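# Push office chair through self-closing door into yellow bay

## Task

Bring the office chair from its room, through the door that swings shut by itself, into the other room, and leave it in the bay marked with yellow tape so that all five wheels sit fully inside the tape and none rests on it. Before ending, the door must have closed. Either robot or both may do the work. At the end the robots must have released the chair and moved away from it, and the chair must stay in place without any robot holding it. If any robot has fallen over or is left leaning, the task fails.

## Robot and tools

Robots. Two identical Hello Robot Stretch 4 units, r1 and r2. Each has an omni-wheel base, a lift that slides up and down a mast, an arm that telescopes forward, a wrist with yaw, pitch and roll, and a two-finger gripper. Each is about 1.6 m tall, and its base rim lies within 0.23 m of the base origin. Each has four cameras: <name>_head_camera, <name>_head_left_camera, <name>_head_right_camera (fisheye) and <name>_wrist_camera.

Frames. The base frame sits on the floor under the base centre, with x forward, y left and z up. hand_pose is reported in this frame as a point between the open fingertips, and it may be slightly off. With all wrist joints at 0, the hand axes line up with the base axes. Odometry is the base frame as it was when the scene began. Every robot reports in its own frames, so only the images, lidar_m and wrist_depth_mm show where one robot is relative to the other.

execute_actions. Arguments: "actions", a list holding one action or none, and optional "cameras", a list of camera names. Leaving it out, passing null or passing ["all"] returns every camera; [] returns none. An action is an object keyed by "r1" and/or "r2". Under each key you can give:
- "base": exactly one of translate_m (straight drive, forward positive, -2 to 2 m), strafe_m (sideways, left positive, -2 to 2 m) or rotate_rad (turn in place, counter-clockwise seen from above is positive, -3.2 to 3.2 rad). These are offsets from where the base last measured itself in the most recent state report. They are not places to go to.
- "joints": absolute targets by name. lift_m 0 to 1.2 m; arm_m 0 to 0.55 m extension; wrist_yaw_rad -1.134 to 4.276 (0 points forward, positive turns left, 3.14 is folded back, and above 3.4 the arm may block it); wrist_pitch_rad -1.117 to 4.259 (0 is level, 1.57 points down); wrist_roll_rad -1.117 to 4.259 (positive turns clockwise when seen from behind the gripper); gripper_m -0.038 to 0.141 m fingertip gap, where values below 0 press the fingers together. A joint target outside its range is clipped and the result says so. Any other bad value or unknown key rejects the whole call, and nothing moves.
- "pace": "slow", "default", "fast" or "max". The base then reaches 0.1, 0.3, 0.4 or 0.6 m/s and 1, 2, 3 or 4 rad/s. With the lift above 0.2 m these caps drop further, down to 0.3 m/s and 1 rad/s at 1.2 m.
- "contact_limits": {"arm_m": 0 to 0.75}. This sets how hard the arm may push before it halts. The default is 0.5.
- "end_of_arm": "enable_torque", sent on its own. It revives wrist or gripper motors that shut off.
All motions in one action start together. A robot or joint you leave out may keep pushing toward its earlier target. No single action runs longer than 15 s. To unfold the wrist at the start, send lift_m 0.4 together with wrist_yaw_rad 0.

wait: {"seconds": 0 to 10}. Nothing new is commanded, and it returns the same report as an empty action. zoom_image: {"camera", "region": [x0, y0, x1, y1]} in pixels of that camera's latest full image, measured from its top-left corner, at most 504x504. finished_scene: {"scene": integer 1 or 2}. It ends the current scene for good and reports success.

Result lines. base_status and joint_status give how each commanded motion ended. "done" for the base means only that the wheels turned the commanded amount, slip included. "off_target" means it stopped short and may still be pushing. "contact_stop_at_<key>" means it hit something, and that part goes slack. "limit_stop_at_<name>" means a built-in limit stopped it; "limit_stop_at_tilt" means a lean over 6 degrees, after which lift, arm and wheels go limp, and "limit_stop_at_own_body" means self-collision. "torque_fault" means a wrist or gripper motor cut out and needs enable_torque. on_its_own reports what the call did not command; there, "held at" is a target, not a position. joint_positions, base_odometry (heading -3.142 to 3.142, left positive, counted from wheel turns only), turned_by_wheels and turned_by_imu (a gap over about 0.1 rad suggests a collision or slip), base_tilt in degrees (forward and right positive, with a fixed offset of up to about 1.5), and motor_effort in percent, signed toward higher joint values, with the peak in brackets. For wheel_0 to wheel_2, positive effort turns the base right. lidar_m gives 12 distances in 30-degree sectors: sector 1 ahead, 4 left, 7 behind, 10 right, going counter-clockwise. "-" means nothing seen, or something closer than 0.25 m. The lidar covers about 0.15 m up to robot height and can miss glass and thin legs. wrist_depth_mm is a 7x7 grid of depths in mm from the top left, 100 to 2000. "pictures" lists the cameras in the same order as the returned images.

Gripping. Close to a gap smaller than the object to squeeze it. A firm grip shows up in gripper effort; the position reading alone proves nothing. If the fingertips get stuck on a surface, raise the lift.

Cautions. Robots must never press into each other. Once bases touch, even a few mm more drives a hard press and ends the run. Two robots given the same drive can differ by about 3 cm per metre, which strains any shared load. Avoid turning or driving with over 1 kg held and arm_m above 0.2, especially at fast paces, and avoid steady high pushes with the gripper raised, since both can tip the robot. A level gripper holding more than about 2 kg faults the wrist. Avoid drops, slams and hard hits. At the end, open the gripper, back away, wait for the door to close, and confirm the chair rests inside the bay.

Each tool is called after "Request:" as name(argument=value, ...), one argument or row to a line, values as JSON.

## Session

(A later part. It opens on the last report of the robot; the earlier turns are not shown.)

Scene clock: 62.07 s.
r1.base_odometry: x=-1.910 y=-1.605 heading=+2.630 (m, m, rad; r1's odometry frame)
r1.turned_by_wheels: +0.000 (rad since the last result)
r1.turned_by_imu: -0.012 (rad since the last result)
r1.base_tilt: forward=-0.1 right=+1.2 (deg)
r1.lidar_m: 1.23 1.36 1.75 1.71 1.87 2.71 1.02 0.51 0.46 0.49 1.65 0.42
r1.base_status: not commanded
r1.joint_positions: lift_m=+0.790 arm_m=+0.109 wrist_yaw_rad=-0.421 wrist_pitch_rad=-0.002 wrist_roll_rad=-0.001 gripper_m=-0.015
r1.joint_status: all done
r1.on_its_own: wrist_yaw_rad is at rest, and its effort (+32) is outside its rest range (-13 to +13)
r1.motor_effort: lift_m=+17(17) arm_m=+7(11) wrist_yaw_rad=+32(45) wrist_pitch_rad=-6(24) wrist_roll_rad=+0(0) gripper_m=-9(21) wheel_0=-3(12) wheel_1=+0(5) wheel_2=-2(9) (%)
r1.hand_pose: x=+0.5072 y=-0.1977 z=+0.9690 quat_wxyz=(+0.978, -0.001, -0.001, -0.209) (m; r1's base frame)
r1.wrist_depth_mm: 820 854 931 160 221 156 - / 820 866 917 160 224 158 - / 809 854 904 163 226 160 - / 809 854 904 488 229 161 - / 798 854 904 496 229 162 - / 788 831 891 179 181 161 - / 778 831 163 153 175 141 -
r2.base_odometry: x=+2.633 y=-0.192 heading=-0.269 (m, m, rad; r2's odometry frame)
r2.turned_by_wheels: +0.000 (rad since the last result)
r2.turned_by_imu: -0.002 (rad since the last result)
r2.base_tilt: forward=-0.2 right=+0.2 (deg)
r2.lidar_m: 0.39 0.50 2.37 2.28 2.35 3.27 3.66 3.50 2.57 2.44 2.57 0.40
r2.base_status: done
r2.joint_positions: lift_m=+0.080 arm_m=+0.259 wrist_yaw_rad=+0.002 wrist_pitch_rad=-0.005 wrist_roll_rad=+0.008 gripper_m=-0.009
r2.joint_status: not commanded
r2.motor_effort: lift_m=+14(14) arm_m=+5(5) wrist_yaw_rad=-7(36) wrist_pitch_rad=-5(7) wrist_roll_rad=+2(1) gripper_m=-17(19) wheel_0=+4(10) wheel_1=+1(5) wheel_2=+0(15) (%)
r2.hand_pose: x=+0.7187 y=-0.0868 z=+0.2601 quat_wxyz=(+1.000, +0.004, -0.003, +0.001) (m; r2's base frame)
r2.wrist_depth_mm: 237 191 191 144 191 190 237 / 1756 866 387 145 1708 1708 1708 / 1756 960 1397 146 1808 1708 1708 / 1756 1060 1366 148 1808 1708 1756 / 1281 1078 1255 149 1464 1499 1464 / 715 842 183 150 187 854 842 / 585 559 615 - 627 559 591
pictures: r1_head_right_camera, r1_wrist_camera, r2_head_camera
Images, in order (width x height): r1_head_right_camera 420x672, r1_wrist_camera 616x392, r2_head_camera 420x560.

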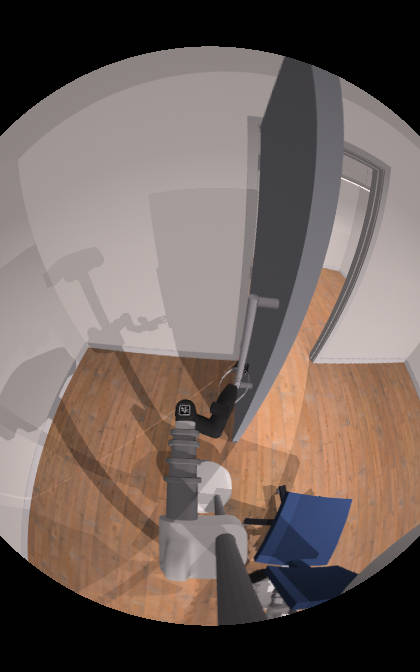

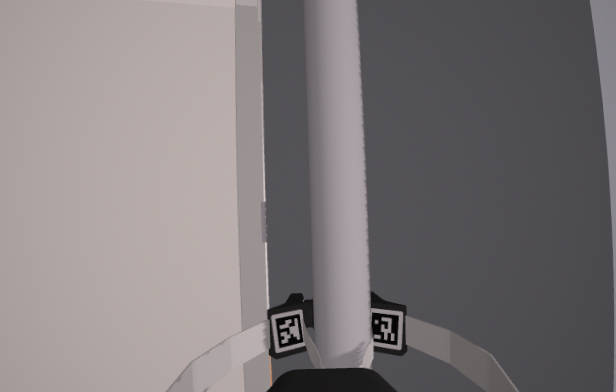

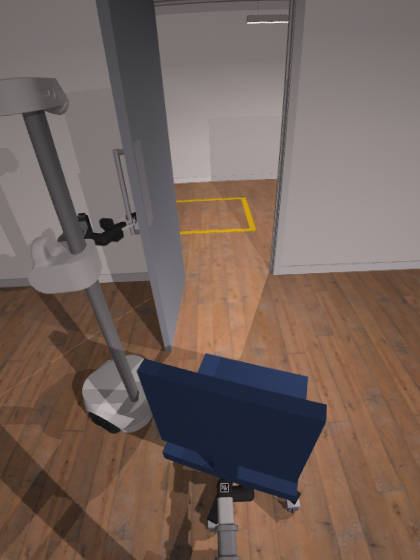

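Request:
execute_actions(
  actions=[
    {"r1":{"base":{"strafe_m":0.06}},"r2":{"base":{"translate_m":1.3},"pace":"fast"}},
  ],
  cameras=["r2_head_camera","r2_head_left_camera"],
)

Scene clock: 68.43 s.
r1.base_odometry: x=-1.939 y=-1.657 heading=+2.629 (m, m, rad; r1's odometry frame)
r1.turned_by_wheels: -0.002 (rad since the last result)
r1.turned_by_imu: -0.054 (rad since the last result)
r1.base_tilt: forward=-0.2 right=+1.2 (deg)
r1.lidar_m: 1.22 1.31 1.70 1.65 1.79 2.52 - 4.17 3.18 0.49 0.46 0.44
r1.base_status: done
r1.joint_positions: lift_m=+0.790 arm_m=+0.109 wrist_yaw_rad=-0.433 wrist_pitch_rad=-0.002 wrist_roll_rad=-0.001 gripper_m=-0.015
r1.joint_status: not commanded
r1.on_its_own: wrist_yaw_rad is at rest, and its effort (+67) is outside its rest range (-13 to +13)
r1.motor_effort: lift_m=+17(17) arm_m=+6(7) wrist_yaw_rad=+67(67) wrist_pitch_rad=-6(6) wrist_roll_rad=-1(0) gripper_m=-8(12) wheel_0=-11(19) wheel_1=-1(9) wheel_2=-11(11) (%)
r1.hand_pose: x=+0.5050 y=-0.2004 z=+0.9690 quat_wxyz=(+0.977, -0.001, -0.001, -0.215) (m; r1's base frame)
r1.wrist_depth_mm: 809 866 931 455 220 180 - / 798 854 917 459 222 182 150 / 798 842 904 466 224 184 152 / 788 842 904 469 225 185 153 / 788 842 904 473 226 185 153 / 778 831 891 195 166 177 153 / 778 831 165 177 163 154 -
r2.base_odometry: x=+3.886 y=-0.537 heading=-0.269 (m, m, rad; r2's odometry frame)
r2.turned_by_wheels: +0.001 (rad since the last result)
r2.turned_by_imu: +0.008 (rad since the last result)
r2.base_tilt: forward=-0.2 right=+0.1 (deg)
r2.lidar_m: 0.36 0.43 0.32 0.32 0.46 3.63 - 3.49 2.56 2.47 1.30 0.41
r2.base_status: done
r2.joint_positions: lift_m=+0.080 arm_m=+0.259 wrist_yaw_rad=+0.005 wrist_pitch_rad=-0.005 wrist_roll_rad=+0.008 gripper_m=-0.009
r2.joint_status: not commanded
r2.motor_effort: lift_m=+14(14) arm_m=+4(5) wrist_yaw_rad=-12(19) wrist_pitch_rad=-6(7) wrist_roll_rad=+2(1) gripper_m=-17(19) wheel_0=+4(11) wheel_1=+1(9) wheel_2=+4(14) (%)
r2.hand_pose: x=+0.7190 y=-0.0861 z=+0.2600 quat_wxyz=(+1.000, +0.004, -0.003, +0.002) (m; r2's base frame)
r2.wrist_depth_mm: 238 207 191 141 191 206 237 / 504 389 389 142 389 - - / 530 - - 144 - - - / 530 - - 145 - - - / 530 1464 1499 146 1499 1499 1366 / 525 842 183 147 188 831 809 / 521 559 442 - 634 389 597
pictures: r2_head_camera, r2_head_left_camera
Images, in order (width x height): r2_head_camera 420x560, r2_head_left_camera 420x672.

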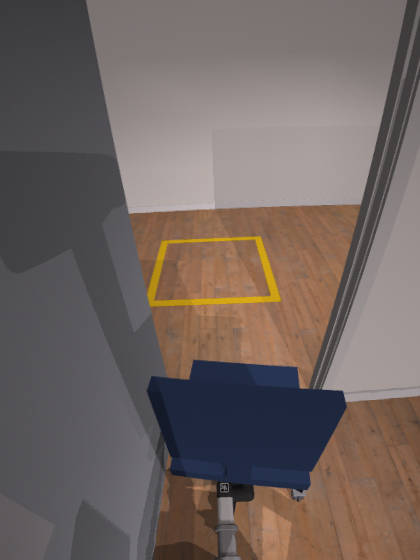

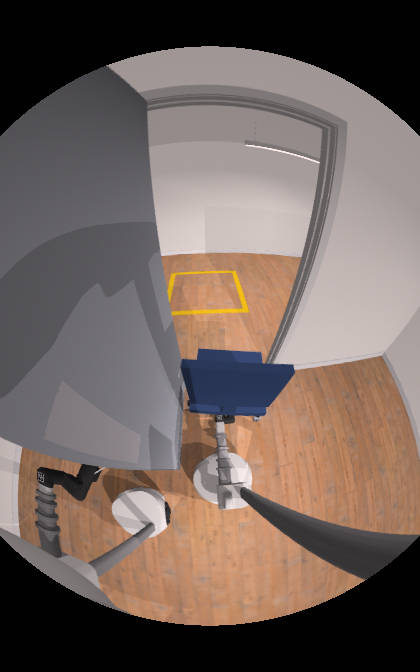

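Request:
execute_actions(
  actions=[
    {"r1":{"joints":{"wrist_yaw_rad":-0.47},"pace":"slow"},"r2":{"base":{"translate_m":1.77},"pace":"fast"}},
  ],
  cameras=["r2_head_camera","r2_head_left_camera","r2_wrist_camera"],
)

Scene clock: 77.10 s.
r1.base_odometry: x=-1.939 y=-1.657 heading=+2.629 (m, m, rad; r1's odometry frame)
r1.turned_by_wheels: +0.000 (rad since the last result)
r1.turned_by_imu: -0.003 (rad since the last result)
r1.base_tilt: forward=-0.2 right=+1.2 (deg)
r1.lidar_m: 1.24 1.32 1.72 1.65 1.76 2.52 - 4.18 3.17 3.07 1.69 0.44
r1.base_status: not commanded
r1.joint_positions: lift_m=+0.790 arm_m=+0.109 wrist_yaw_rad=-0.481 wrist_pitch_rad=-0.002 wrist_roll_rad=-0.001 gripper_m=-0.015
r1.joint_status: all done
r1.on_its_own: wrist_yaw_rad is at rest, and its effort (+31) is outside its rest range (-13 to +13)
r1.motor_effort: lift_m=+17(17) arm_m=+5(6) wrist_yaw_rad=+31(61) wrist_pitch_rad=-7(7) wrist_roll_rad=+0(0) gripper_m=-10(11) wheel_0=-11(11) wheel_1=-1(1) wheel_2=-11(11) (%)
r1.hand_pose: x=+0.4954 y=-0.2109 z=+0.9688 quat_wxyz=(+0.971, -0.001, -0.001, -0.238) (m; r1's base frame)
r1.wrist_depth_mm: 798 854 904 399 229 172 - / 798 854 904 402 231 173 147 / 788 854 904 404 233 174 145 / 788 854 904 407 235 175 146 / 778 831 891 410 223 176 146 / 768 820 891 184 177 176 146 / 768 831 165 170 174 153 -
r2.base_odometry: x=+5.593 y=-1.006 heading=-0.268 (m, m, rad; r2's odometry frame)
r2.turned_by_wheels: +0.000 (rad since the last result)
r2.turned_by_imu: +0.005 (rad since the last result)
r2.base_tilt: forward=-0.2 right=+0.1 (deg)
r2.lidar_m: 0.33 0.41 2.34 2.25 0.97 0.74 1.17 0.89 1.01 2.48 2.62 0.41
r2.base_status: done
r2.joint_positions: lift_m=+0.080 arm_m=+0.259 wrist_yaw_rad=+0.002 wrist_pitch_rad=-0.005 wrist_roll_rad=+0.008 gripper_m=-0.009
r2.joint_status: not commanded
r2.motor_effort: lift_m=+14(14) arm_m=+5(5) wrist_yaw_rad=-6(13) wrist_pitch_rad=-5(4) wrist_roll_rad=+1(2) gripper_m=-17(19) wheel_0=+2(14) wheel_1=-1(10) wheel_2=+3(14) (%)
r2.hand_pose: x=+0.7187 y=-0.0868 z=+0.2601 quat_wxyz=(+1.000, +0.004, -0.003, +0.001) (m; r2's base frame)
r2.wrist_depth_mm: 237 191 191 138 191 206 237 / 1576 1618 389 139 389 389 1618 / 1618 1618 1618 140 1618 1618 1618 / 1618 1618 1661 141 1661 1618 1618 / 1430 1464 1430 143 1464 1464 1464 / 831 854 184 144 187 842 842 / 585 430 517 - 634 389 585
pictures: r2_head_camera, r2_head_left_camera, r2_wrist_camera
Images, in order (width x height): r2_head_camera 420x560, r2_head_left_camera 420x672, r2_wrist_camera 616x392.

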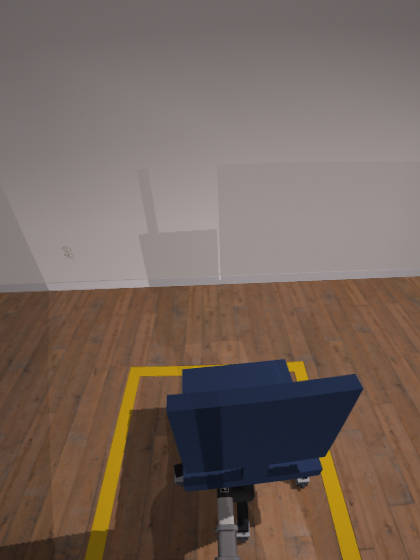

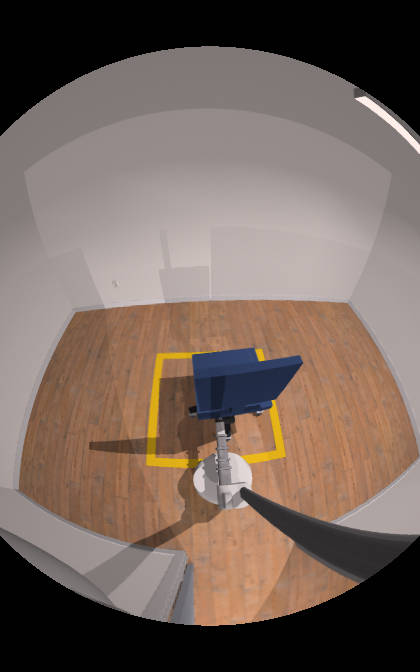

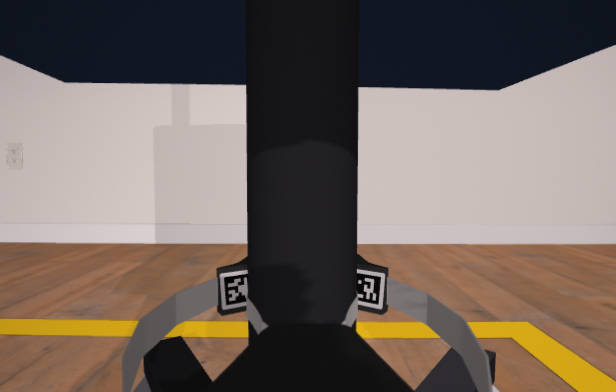

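Inside with ~9 cm to spare on the right. Release both.

Request:
execute_actions(
  actions=[
    {"r1":{"joints":{"gripper_m":0.05}},"r2":{"joints":{"gripper_m":0.1}}},
  ],
  cameras=[],
)

Request:
execute_actions(
  actions=[
    {"r1":{"base":{"translate_m":-0.15},"joints":{"arm_m":0.0}},"r2":{"base":{"translate_m":-0.3},"joints":{"arm_m":0.0},"pace":"fast"}},
  ],
  cameras=["r2_head_camera","r1_head_camera"],
)

Request:
execute_actions(
  actions=[
    {"r2":{"base":{"strafe_m":0.7},"pace":"max"}},
  ],
  cameras=["r2_head_camera","r1_head_camera"],
)

Scene clock: 81.37 s.
r1.base_odometry: x=-1.939 y=-1.657 heading=+2.629 (m, m, rad; r1's odometry frame)
r1.turned_by_wheels: +0.000 (rad since the last result)
r1.turned_by_imu: -0.001 (rad since the last result)
r1.base_tilt: forward=-0.2 right=+1.2 (deg)
r1.lidar_m: 1.24 1.31 1.73 1.64 1.77 2.48 - 4.18 3.13 3.08 1.69 0.43
r1.base_status: not commanded
r1.joint_positions: lift_m=+0.790 arm_m=+0.109 wrist_yaw_rad=-0.480 wrist_pitch_rad=-0.002 wrist_roll_rad=-0.001 gripper_m=+0.050
r1.joint_status: all done
r1.on_its_own: wrist_yaw_rad is at rest, and its effort (+28) is outside its rest range (-13 to +13)
r1.motor_effort: lift_m=+17(17) arm_m=+5(5) wrist_yaw_rad=+28(37) wrist_pitch_rad=-6(7) wrist_roll_rad=+0(0) gripper_m=-4(9) wheel_0=-7(11) wheel_1=+0(1) wheel_2=-10(11) (%)
r1.hand_pose: x=+0.4956 y=-0.2107 z=+0.9690 quat_wxyz=(+0.971, -0.001, -0.001, -0.238) (m; r1's base frame)
r1.wrist_depth_mm: 798 854 917 439 229 190 - / 788 854 917 442 231 192 161 / 788 842 904 442 178 194 162 / 788 842 904 445 174 195 163 / 778 854 891 449 174 195 163 / 778 842 878 413 174 186 162 / 768 820 187 353 173 170 -
r2.base_odometry: x=+5.593 y=-1.006 heading=-0.268 (m, m, rad; r2's odometry frame)
r2.turned_by_wheels: +0.000 (rad since the last result)
r2.turned_by_imu: +0.001 (rad since the last result)
r2.base_tilt: forward=-0.2 right=+0.1 (deg)
r2.lidar_m: 0.36 0.43 2.32 2.24 0.98 0.74 1.14 0.87 0.98 2.49 2.59 0.43
r2.base_status: not commanded
r2.joint_positions: lift_m=+0.080 arm_m=+0.259 wrist_yaw_rad=+0.000 wrist_pitch_rad=-0.005 wrist_roll_rad=+0.008 gripper_m=+0.100
r2.joint_status: all done
r2.motor_effort: lift_m=+14(14) arm_m=+4(5) wrist_yaw_rad=-1(5) wrist_pitch_rad=-4(4) wrist_roll_rad=+1(1) gripper_m=-1(18) wheel_0=+1(2) wheel_1=+0(0) wheel_2=+2(3) (%)
r2.hand_pose: x=+0.7186 y=-0.0873 z=+0.2601 quat_wxyz=(+1.000, +0.004, -0.003, +0.000) (m; r2's base frame)
r2.wrist_depth_mm: 238 191 190 150 191 206 237 / 1618 387 389 152 389 384 1618 / 1618 1576 1618 154 1618 1618 1618 / 1661 1618 1708 155 1661 1661 1618 / 1499 1464 1281 156 1499 1499 1464 / 831 831 723 156 723 842 854 / 585 525 430 - 634 488 591
pictures: none
No camera images: the call's "cameras" was empty. Leave "cameras" out to get every camera's image.

Scene clock: 83.37 s.
r1.base_odometry: x=-1.809 y=-1.731 heading=+2.629 (m, m, rad; r1's odometry frame)
r1.turned_by_wheels: +0.000 (rad since the last result)
r1.turned_by_imu: -0.001 (rad since the last result)
r1.base_tilt: forward=-0.2 right=+1.2 (deg)
r1.lidar_m: 1.39 1.47 1.72 1.67 1.77 2.53 - 4.17 3.15 3.08 0.89 0.87
r1.base_status: done
r1.joint_positions: lift_m=+0.790 arm_m=+0.002 wrist_yaw_rad=-0.470 wrist_pitch_rad=-0.002 wrist_roll_rad=-0.001 gripper_m=+0.050
r1.joint_status: all done
r1.motor_effort: lift_m=+17(17) arm_m=-5(13) wrist_yaw_rad=+2(28) wrist_pitch_rad=-6(7) wrist_roll_rad=+0(1) gripper_m=-2(8) wheel_0=-4(19) wheel_1=-4(10) wheel_2=+5(15) (%)
r1.hand_pose: x=+0.3903 y=-0.2086 z=+0.9690 quat_wxyz=(+0.972, -0.001, -0.001, -0.233) (m; r1's base frame)
r1.wrist_depth_mm: 1025 1098 1138 946 778 676 1808 / 1025 1078 1118 931 778 647 1808 / 991 1078 1118 946 778 654 1808 / 991 1078 1138 931 778 654 1808 / 1008 1060 1118 931 778 634 1756 / 976 1060 1118 904 207 647 1756 / 976 1042 187 866 741 627 1708
r2.base_odometry: x=+5.304 y=-0.927 heading=-0.268 (m, m, rad; r2's odometry frame)
r2.turned_by_wheels: +0.000 (rad since the last result)
r2.turned_by_imu: +0.001 (rad since the last result)
r2.base_tilt: forward=-0.2 right=+0.1 (deg)
r2.lidar_m: 0.67 2.50 2.33 1.47 0.56 0.50 0.67 3.93 0.67 1.60 2.61 0.74
r2.base_status: done
r2.joint_positions: lift_m=+0.080 arm_m=+0.002 wrist_yaw_rad=+0.000 wrist_pitch_rad=-0.005 wrist_roll_rad=+0.008 gripper_m=+0.100
r2.joint_status: all done
r2.motor_effort: lift_m=+14(14) arm_m=-9(7) wrist_yaw_rad=+1(2) wrist_pitch_rad=-5(7) wrist_roll_rad=+2(1) gripper_m=+0(2) wheel_0=+0(7) wheel_1=+1(6) wheel_2=-1(11) (%)
r2.hand_pose: x=+0.4610 y=-0.0875 z=+0.2600 quat_wxyz=(+1.000, +0.004, -0.003, +0.000) (m; r2's base frame)
r2.wrist_depth_mm: - - - 484 - - - / - - 477 484 496 - - / - - - 715 - - - / - - - - - - - / 1430 1464 1499 854 976 1464 1499 / 842 676 723 569 683 788 842 / 597 591 621 - 640 580 591
pictures: r1_head_camera, r2_head_camera
Images, in order (width x height): r1_head_camera 420x560, r2_head_camera 420x560.

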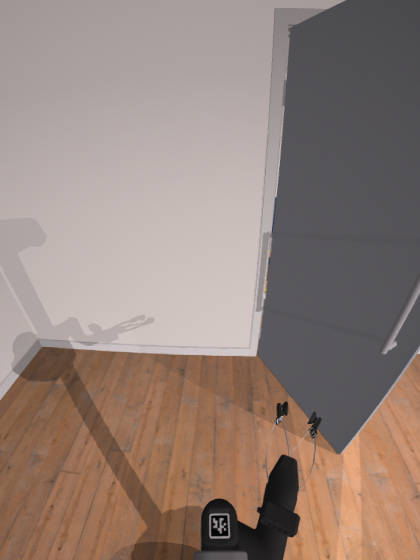

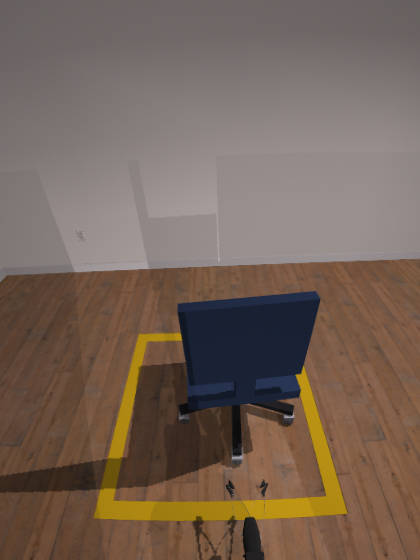

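Scene clock: 85.93 s.
r1.base_odometry: x=-1.809 y=-1.731 heading=+2.629 (m, m, rad; r1's odometry frame)
r1.turned_by_wheels: +0.000 (rad since the last result)
r1.turned_by_imu: -0.001 (rad since the last result)
r1.base_tilt: forward=-0.2 right=+1.2 (deg)
r1.lidar_m: 1.39 1.48 1.72 1.67 1.77 2.53 - 4.18 3.15 3.07 1.84 1.43
r1.base_status: not commanded
r1.joint_positions: lift_m=+0.790 arm_m=+0.002 wrist_yaw_rad=-0.470 wrist_pitch_rad=-0.002 wrist_roll_rad=-0.001 gripper_m=+0.050
r1.joint_status: not commanded
r1.motor_effort: lift_m=+17(17) arm_m=-5(5) wrist_yaw_rad=+1(1) wrist_pitch_rad=-6(6) wrist_roll_rad=+0(0) gripper_m=-2(2) wheel_0=-4(4) wheel_1=-4(4) wheel_2=+4(5) (%)
r1.hand_pose: x=+0.3903 y=-0.2086 z=+0.9690 quat_wxyz=(+0.972, -0.001, -0.001, -0.233) (m; r1's base frame)
r1.wrist_depth_mm: 1008 1118 1182 1308 1464 1618 1808 / 1008 1078 1182 1308 1430 1576 1808 / 1008 1078 1182 1281 1397 1576 1756 / 1008 1078 1160 1255 1397 1576 1756 / 991 1078 1160 1255 1397 1537 1756 / 991 1060 1118 1255 207 1537 1708 / 960 1042 187 1205 1336 1537 1708
r2.base_odometry: x=+5.489 y=-0.252 heading=-0.268 (m, m, rad; r2's odometry frame)
r2.turned_by_wheels: +0.000 (rad since the last result)
r2.turned_by_imu: +0.001 (rad since the last result)
r2.base_tilt: forward=-0.2 right=+0.1 (deg)
r2.lidar_m: 2.42 2.20 1.61 1.44 0.54 0.39 0.36 0.37 0.66 1.57 0.98 0.92
r2.base_status: done
r2.joint_positions: lift_m=+0.080 arm_m=+0.002 wrist_yaw_rad=+0.000 wrist_pitch_rad=-0.005 wrist_roll_rad=+0.008 gripper_m=+0.100
r2.joint_status: not commanded
r2.motor_effort: lift_m=+14(14) arm_m=-9(9) wrist_yaw_rad=-1(1) wrist_pitch_rad=-6(6) wrist_roll_rad=+1(1) gripper_m=-2(3) wheel_0=+1(15) wheel_1=-3(15) wheel_2=+1(2) (%)
r2.hand_pose: x=+0.4610 y=-0.0874 z=+0.2600 quat_wxyz=(+1.000, +0.004, -0.003, +0.000) (m; r2's base frame)
r2.wrist_depth_mm: - - - - - - - / - - - - - - - / - - - - - - 960 / - - - - - - - / 1464 1464 1464 1499 1499 1464 1499 / 831 842 732 788 732 732 691 / 591 597 615 - 634 580 597
pictures: r1_head_camera, r2_head_camera
Images, in order (width x height): r1_head_camera 420x560, r2_head_camera 420x560.

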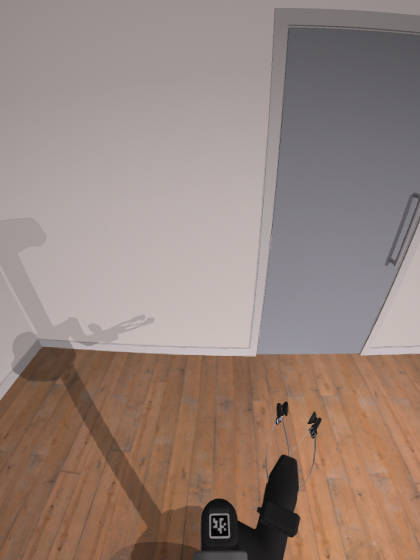

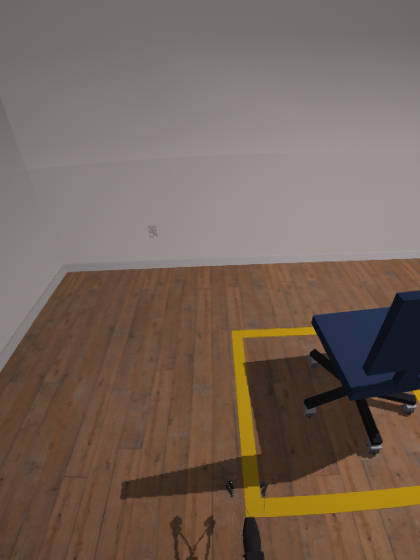

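Request:
wait(
  seconds=3,
)

Request:
finished_scene(
  scene=2,
)

Scene clock: 89.83 s.
r1.base_odometry: x=-1.809 y=-1.731 heading=+2.629 (m, m, rad; r1's odometry frame)
r1.turned_by_wheels: +0.000 (rad since the last result)
r1.turned_by_imu: -0.001 (rad since the last result)
r1.base_tilt: forward=-0.1 right=+1.2 (deg)
r1.lidar_m: 1.39 1.45 1.71 1.68 1.77 2.52 - 4.16 3.15 3.06 1.87 1.39
r1.base_status: not commanded
r1.joint_positions: lift_m=+0.790 arm_m=+0.002 wrist_yaw_rad=-0.470 wrist_pitch_rad=-0.002 wrist_roll_rad=-0.001 gripper_m=+0.050
r1.joint_status: not commanded
r1.motor_effort: lift_m=+17(17) arm_m=-5(5) wrist_yaw_rad=+1(1) wrist_pitch_rad=-6(6) wrist_roll_rad=+0(0) gripper_m=-3(2) wheel_0=-4(4) wheel_1=-4(4) wheel_2=+5(5) (%)
r1.hand_pose: x=+0.3903 y=-0.2086 z=+0.9690 quat_wxyz=(+0.972, -0.001, -0.001, -0.233) (m; r1's base frame)
r1.wrist_depth_mm: 1008 1098 1182 1308 1464 1661 1808 / 991 1078 1182 1281 1430 1618 1808 / 1008 1078 1160 1308 1430 1576 1808 / 1008 1078 1160 1281 1366 1576 1756 / 991 1060 1160 1281 1366 1576 1708 / 976 1060 1118 1255 207 1537 1708 / 976 1042 187 1182 1336 1499 1708
r2.base_odometry: x=+5.489 y=-0.252 heading=-0.268 (m, m, rad; r2's odometry frame)
r2.turned_by_wheels: +0.000 (rad since the last result)
r2.turned_by_imu: +0.001 (rad since the last result)
r2.base_tilt: forward=-0.2 right=+0.1 (deg)
r2.lidar_m: 2.42 2.18 1.60 1.45 0.55 0.39 0.36 0.40 0.63 1.61 0.98 0.89
r2.base_status: done
r2.joint_positions: lift_m=+0.080 arm_m=+0.002 wrist_yaw_rad=+0.000 wrist_pitch_rad=-0.005 wrist_roll_rad=+0.008 gripper_m=+0.100
r2.joint_status: not commanded
r2.motor_effort: lift_m=+14(14) arm_m=-10(9) wrist_yaw_rad=+0(1) wrist_pitch_rad=-5(6) wrist_roll_rad=+2(1) gripper_m=-2(3) wheel_0=+2(15) wheel_1=-2(15) wheel_2=+0(2) (%)
r2.hand_pose: x=+0.4610 y=-0.0874 z=+0.2600 quat_wxyz=(+1.000, +0.004, -0.003, +0.000) (m; r2's base frame)
r2.wrist_depth_mm: - - - - - - - / - - - - - - - / - - - - - - 960 / - - - - - - - / 1464 1464 1464 1464 1464 1499 1464 / 831 842 723 778 732 732 691 / 603 597 615 - 634 585 591
wait: 3.00 s; at rest from the start
pictures: r1_head_camera, r1_head_left_camera, r1_head_right_camera, r1_wrist_camera, r2_head_camera, r2_head_left_camera, r2_head_right_camera, r2_wrist_camera
Images, in order (width x height): r1_head_camera 420x560, r1_head_left_camera 420x672, r1_head_right_camera 420x672, r1_wrist_camera 616x392, r2_head_camera 420x560, r2_head_left_camera 420x672, r2_head_right_camera 420x672, r2_wrist_camera 616x392.

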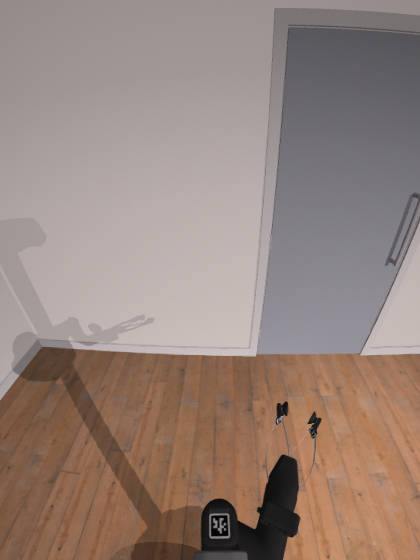

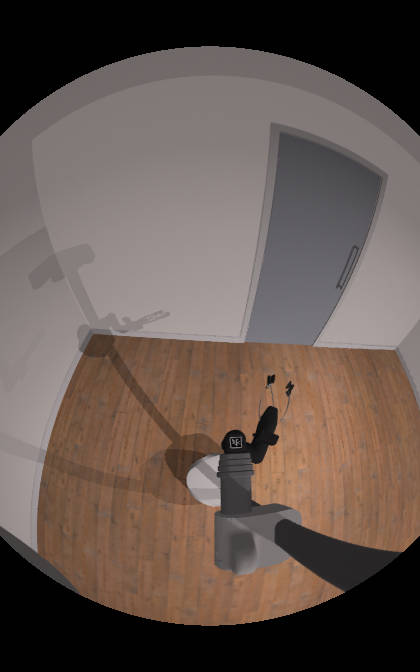

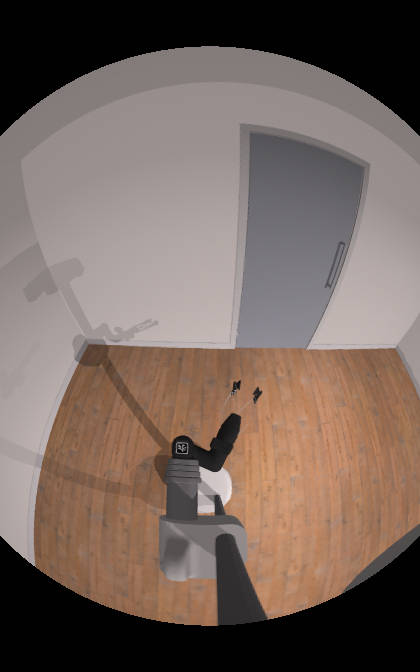

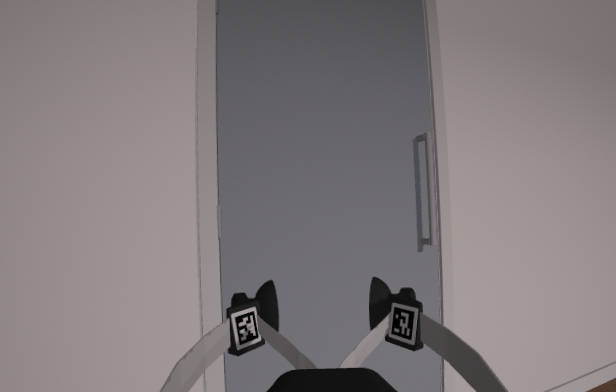

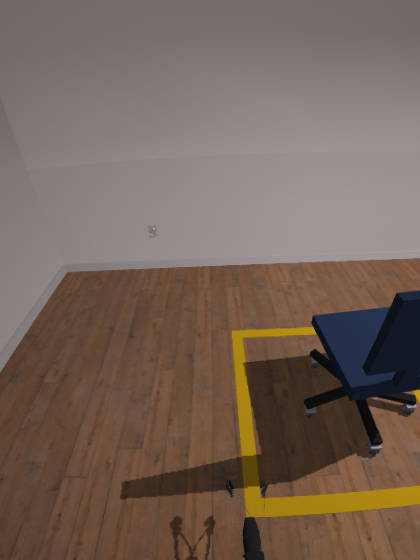

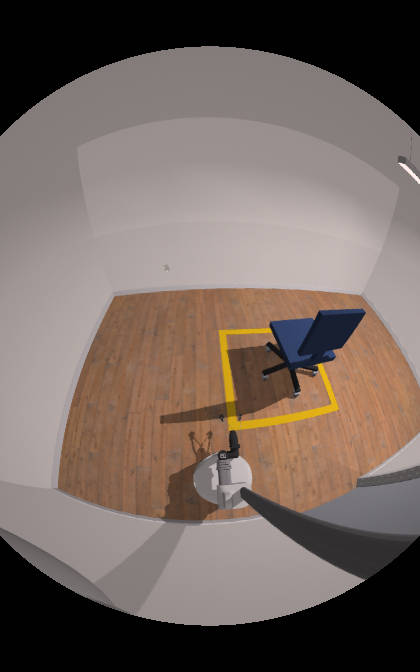

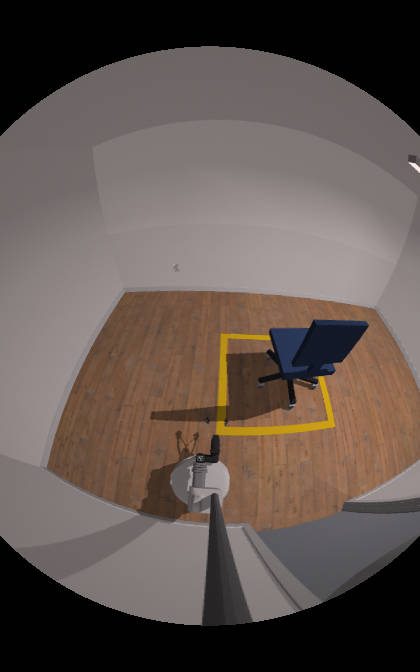

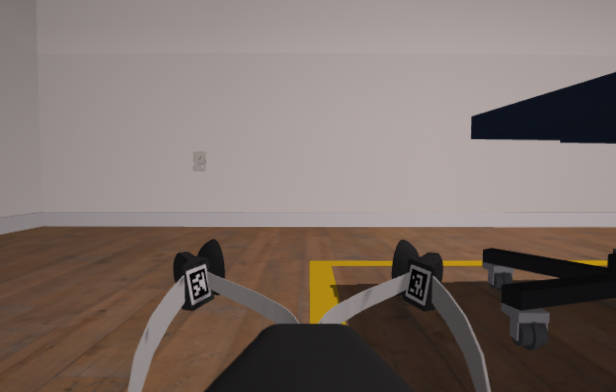

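The scene is finished: the task was done.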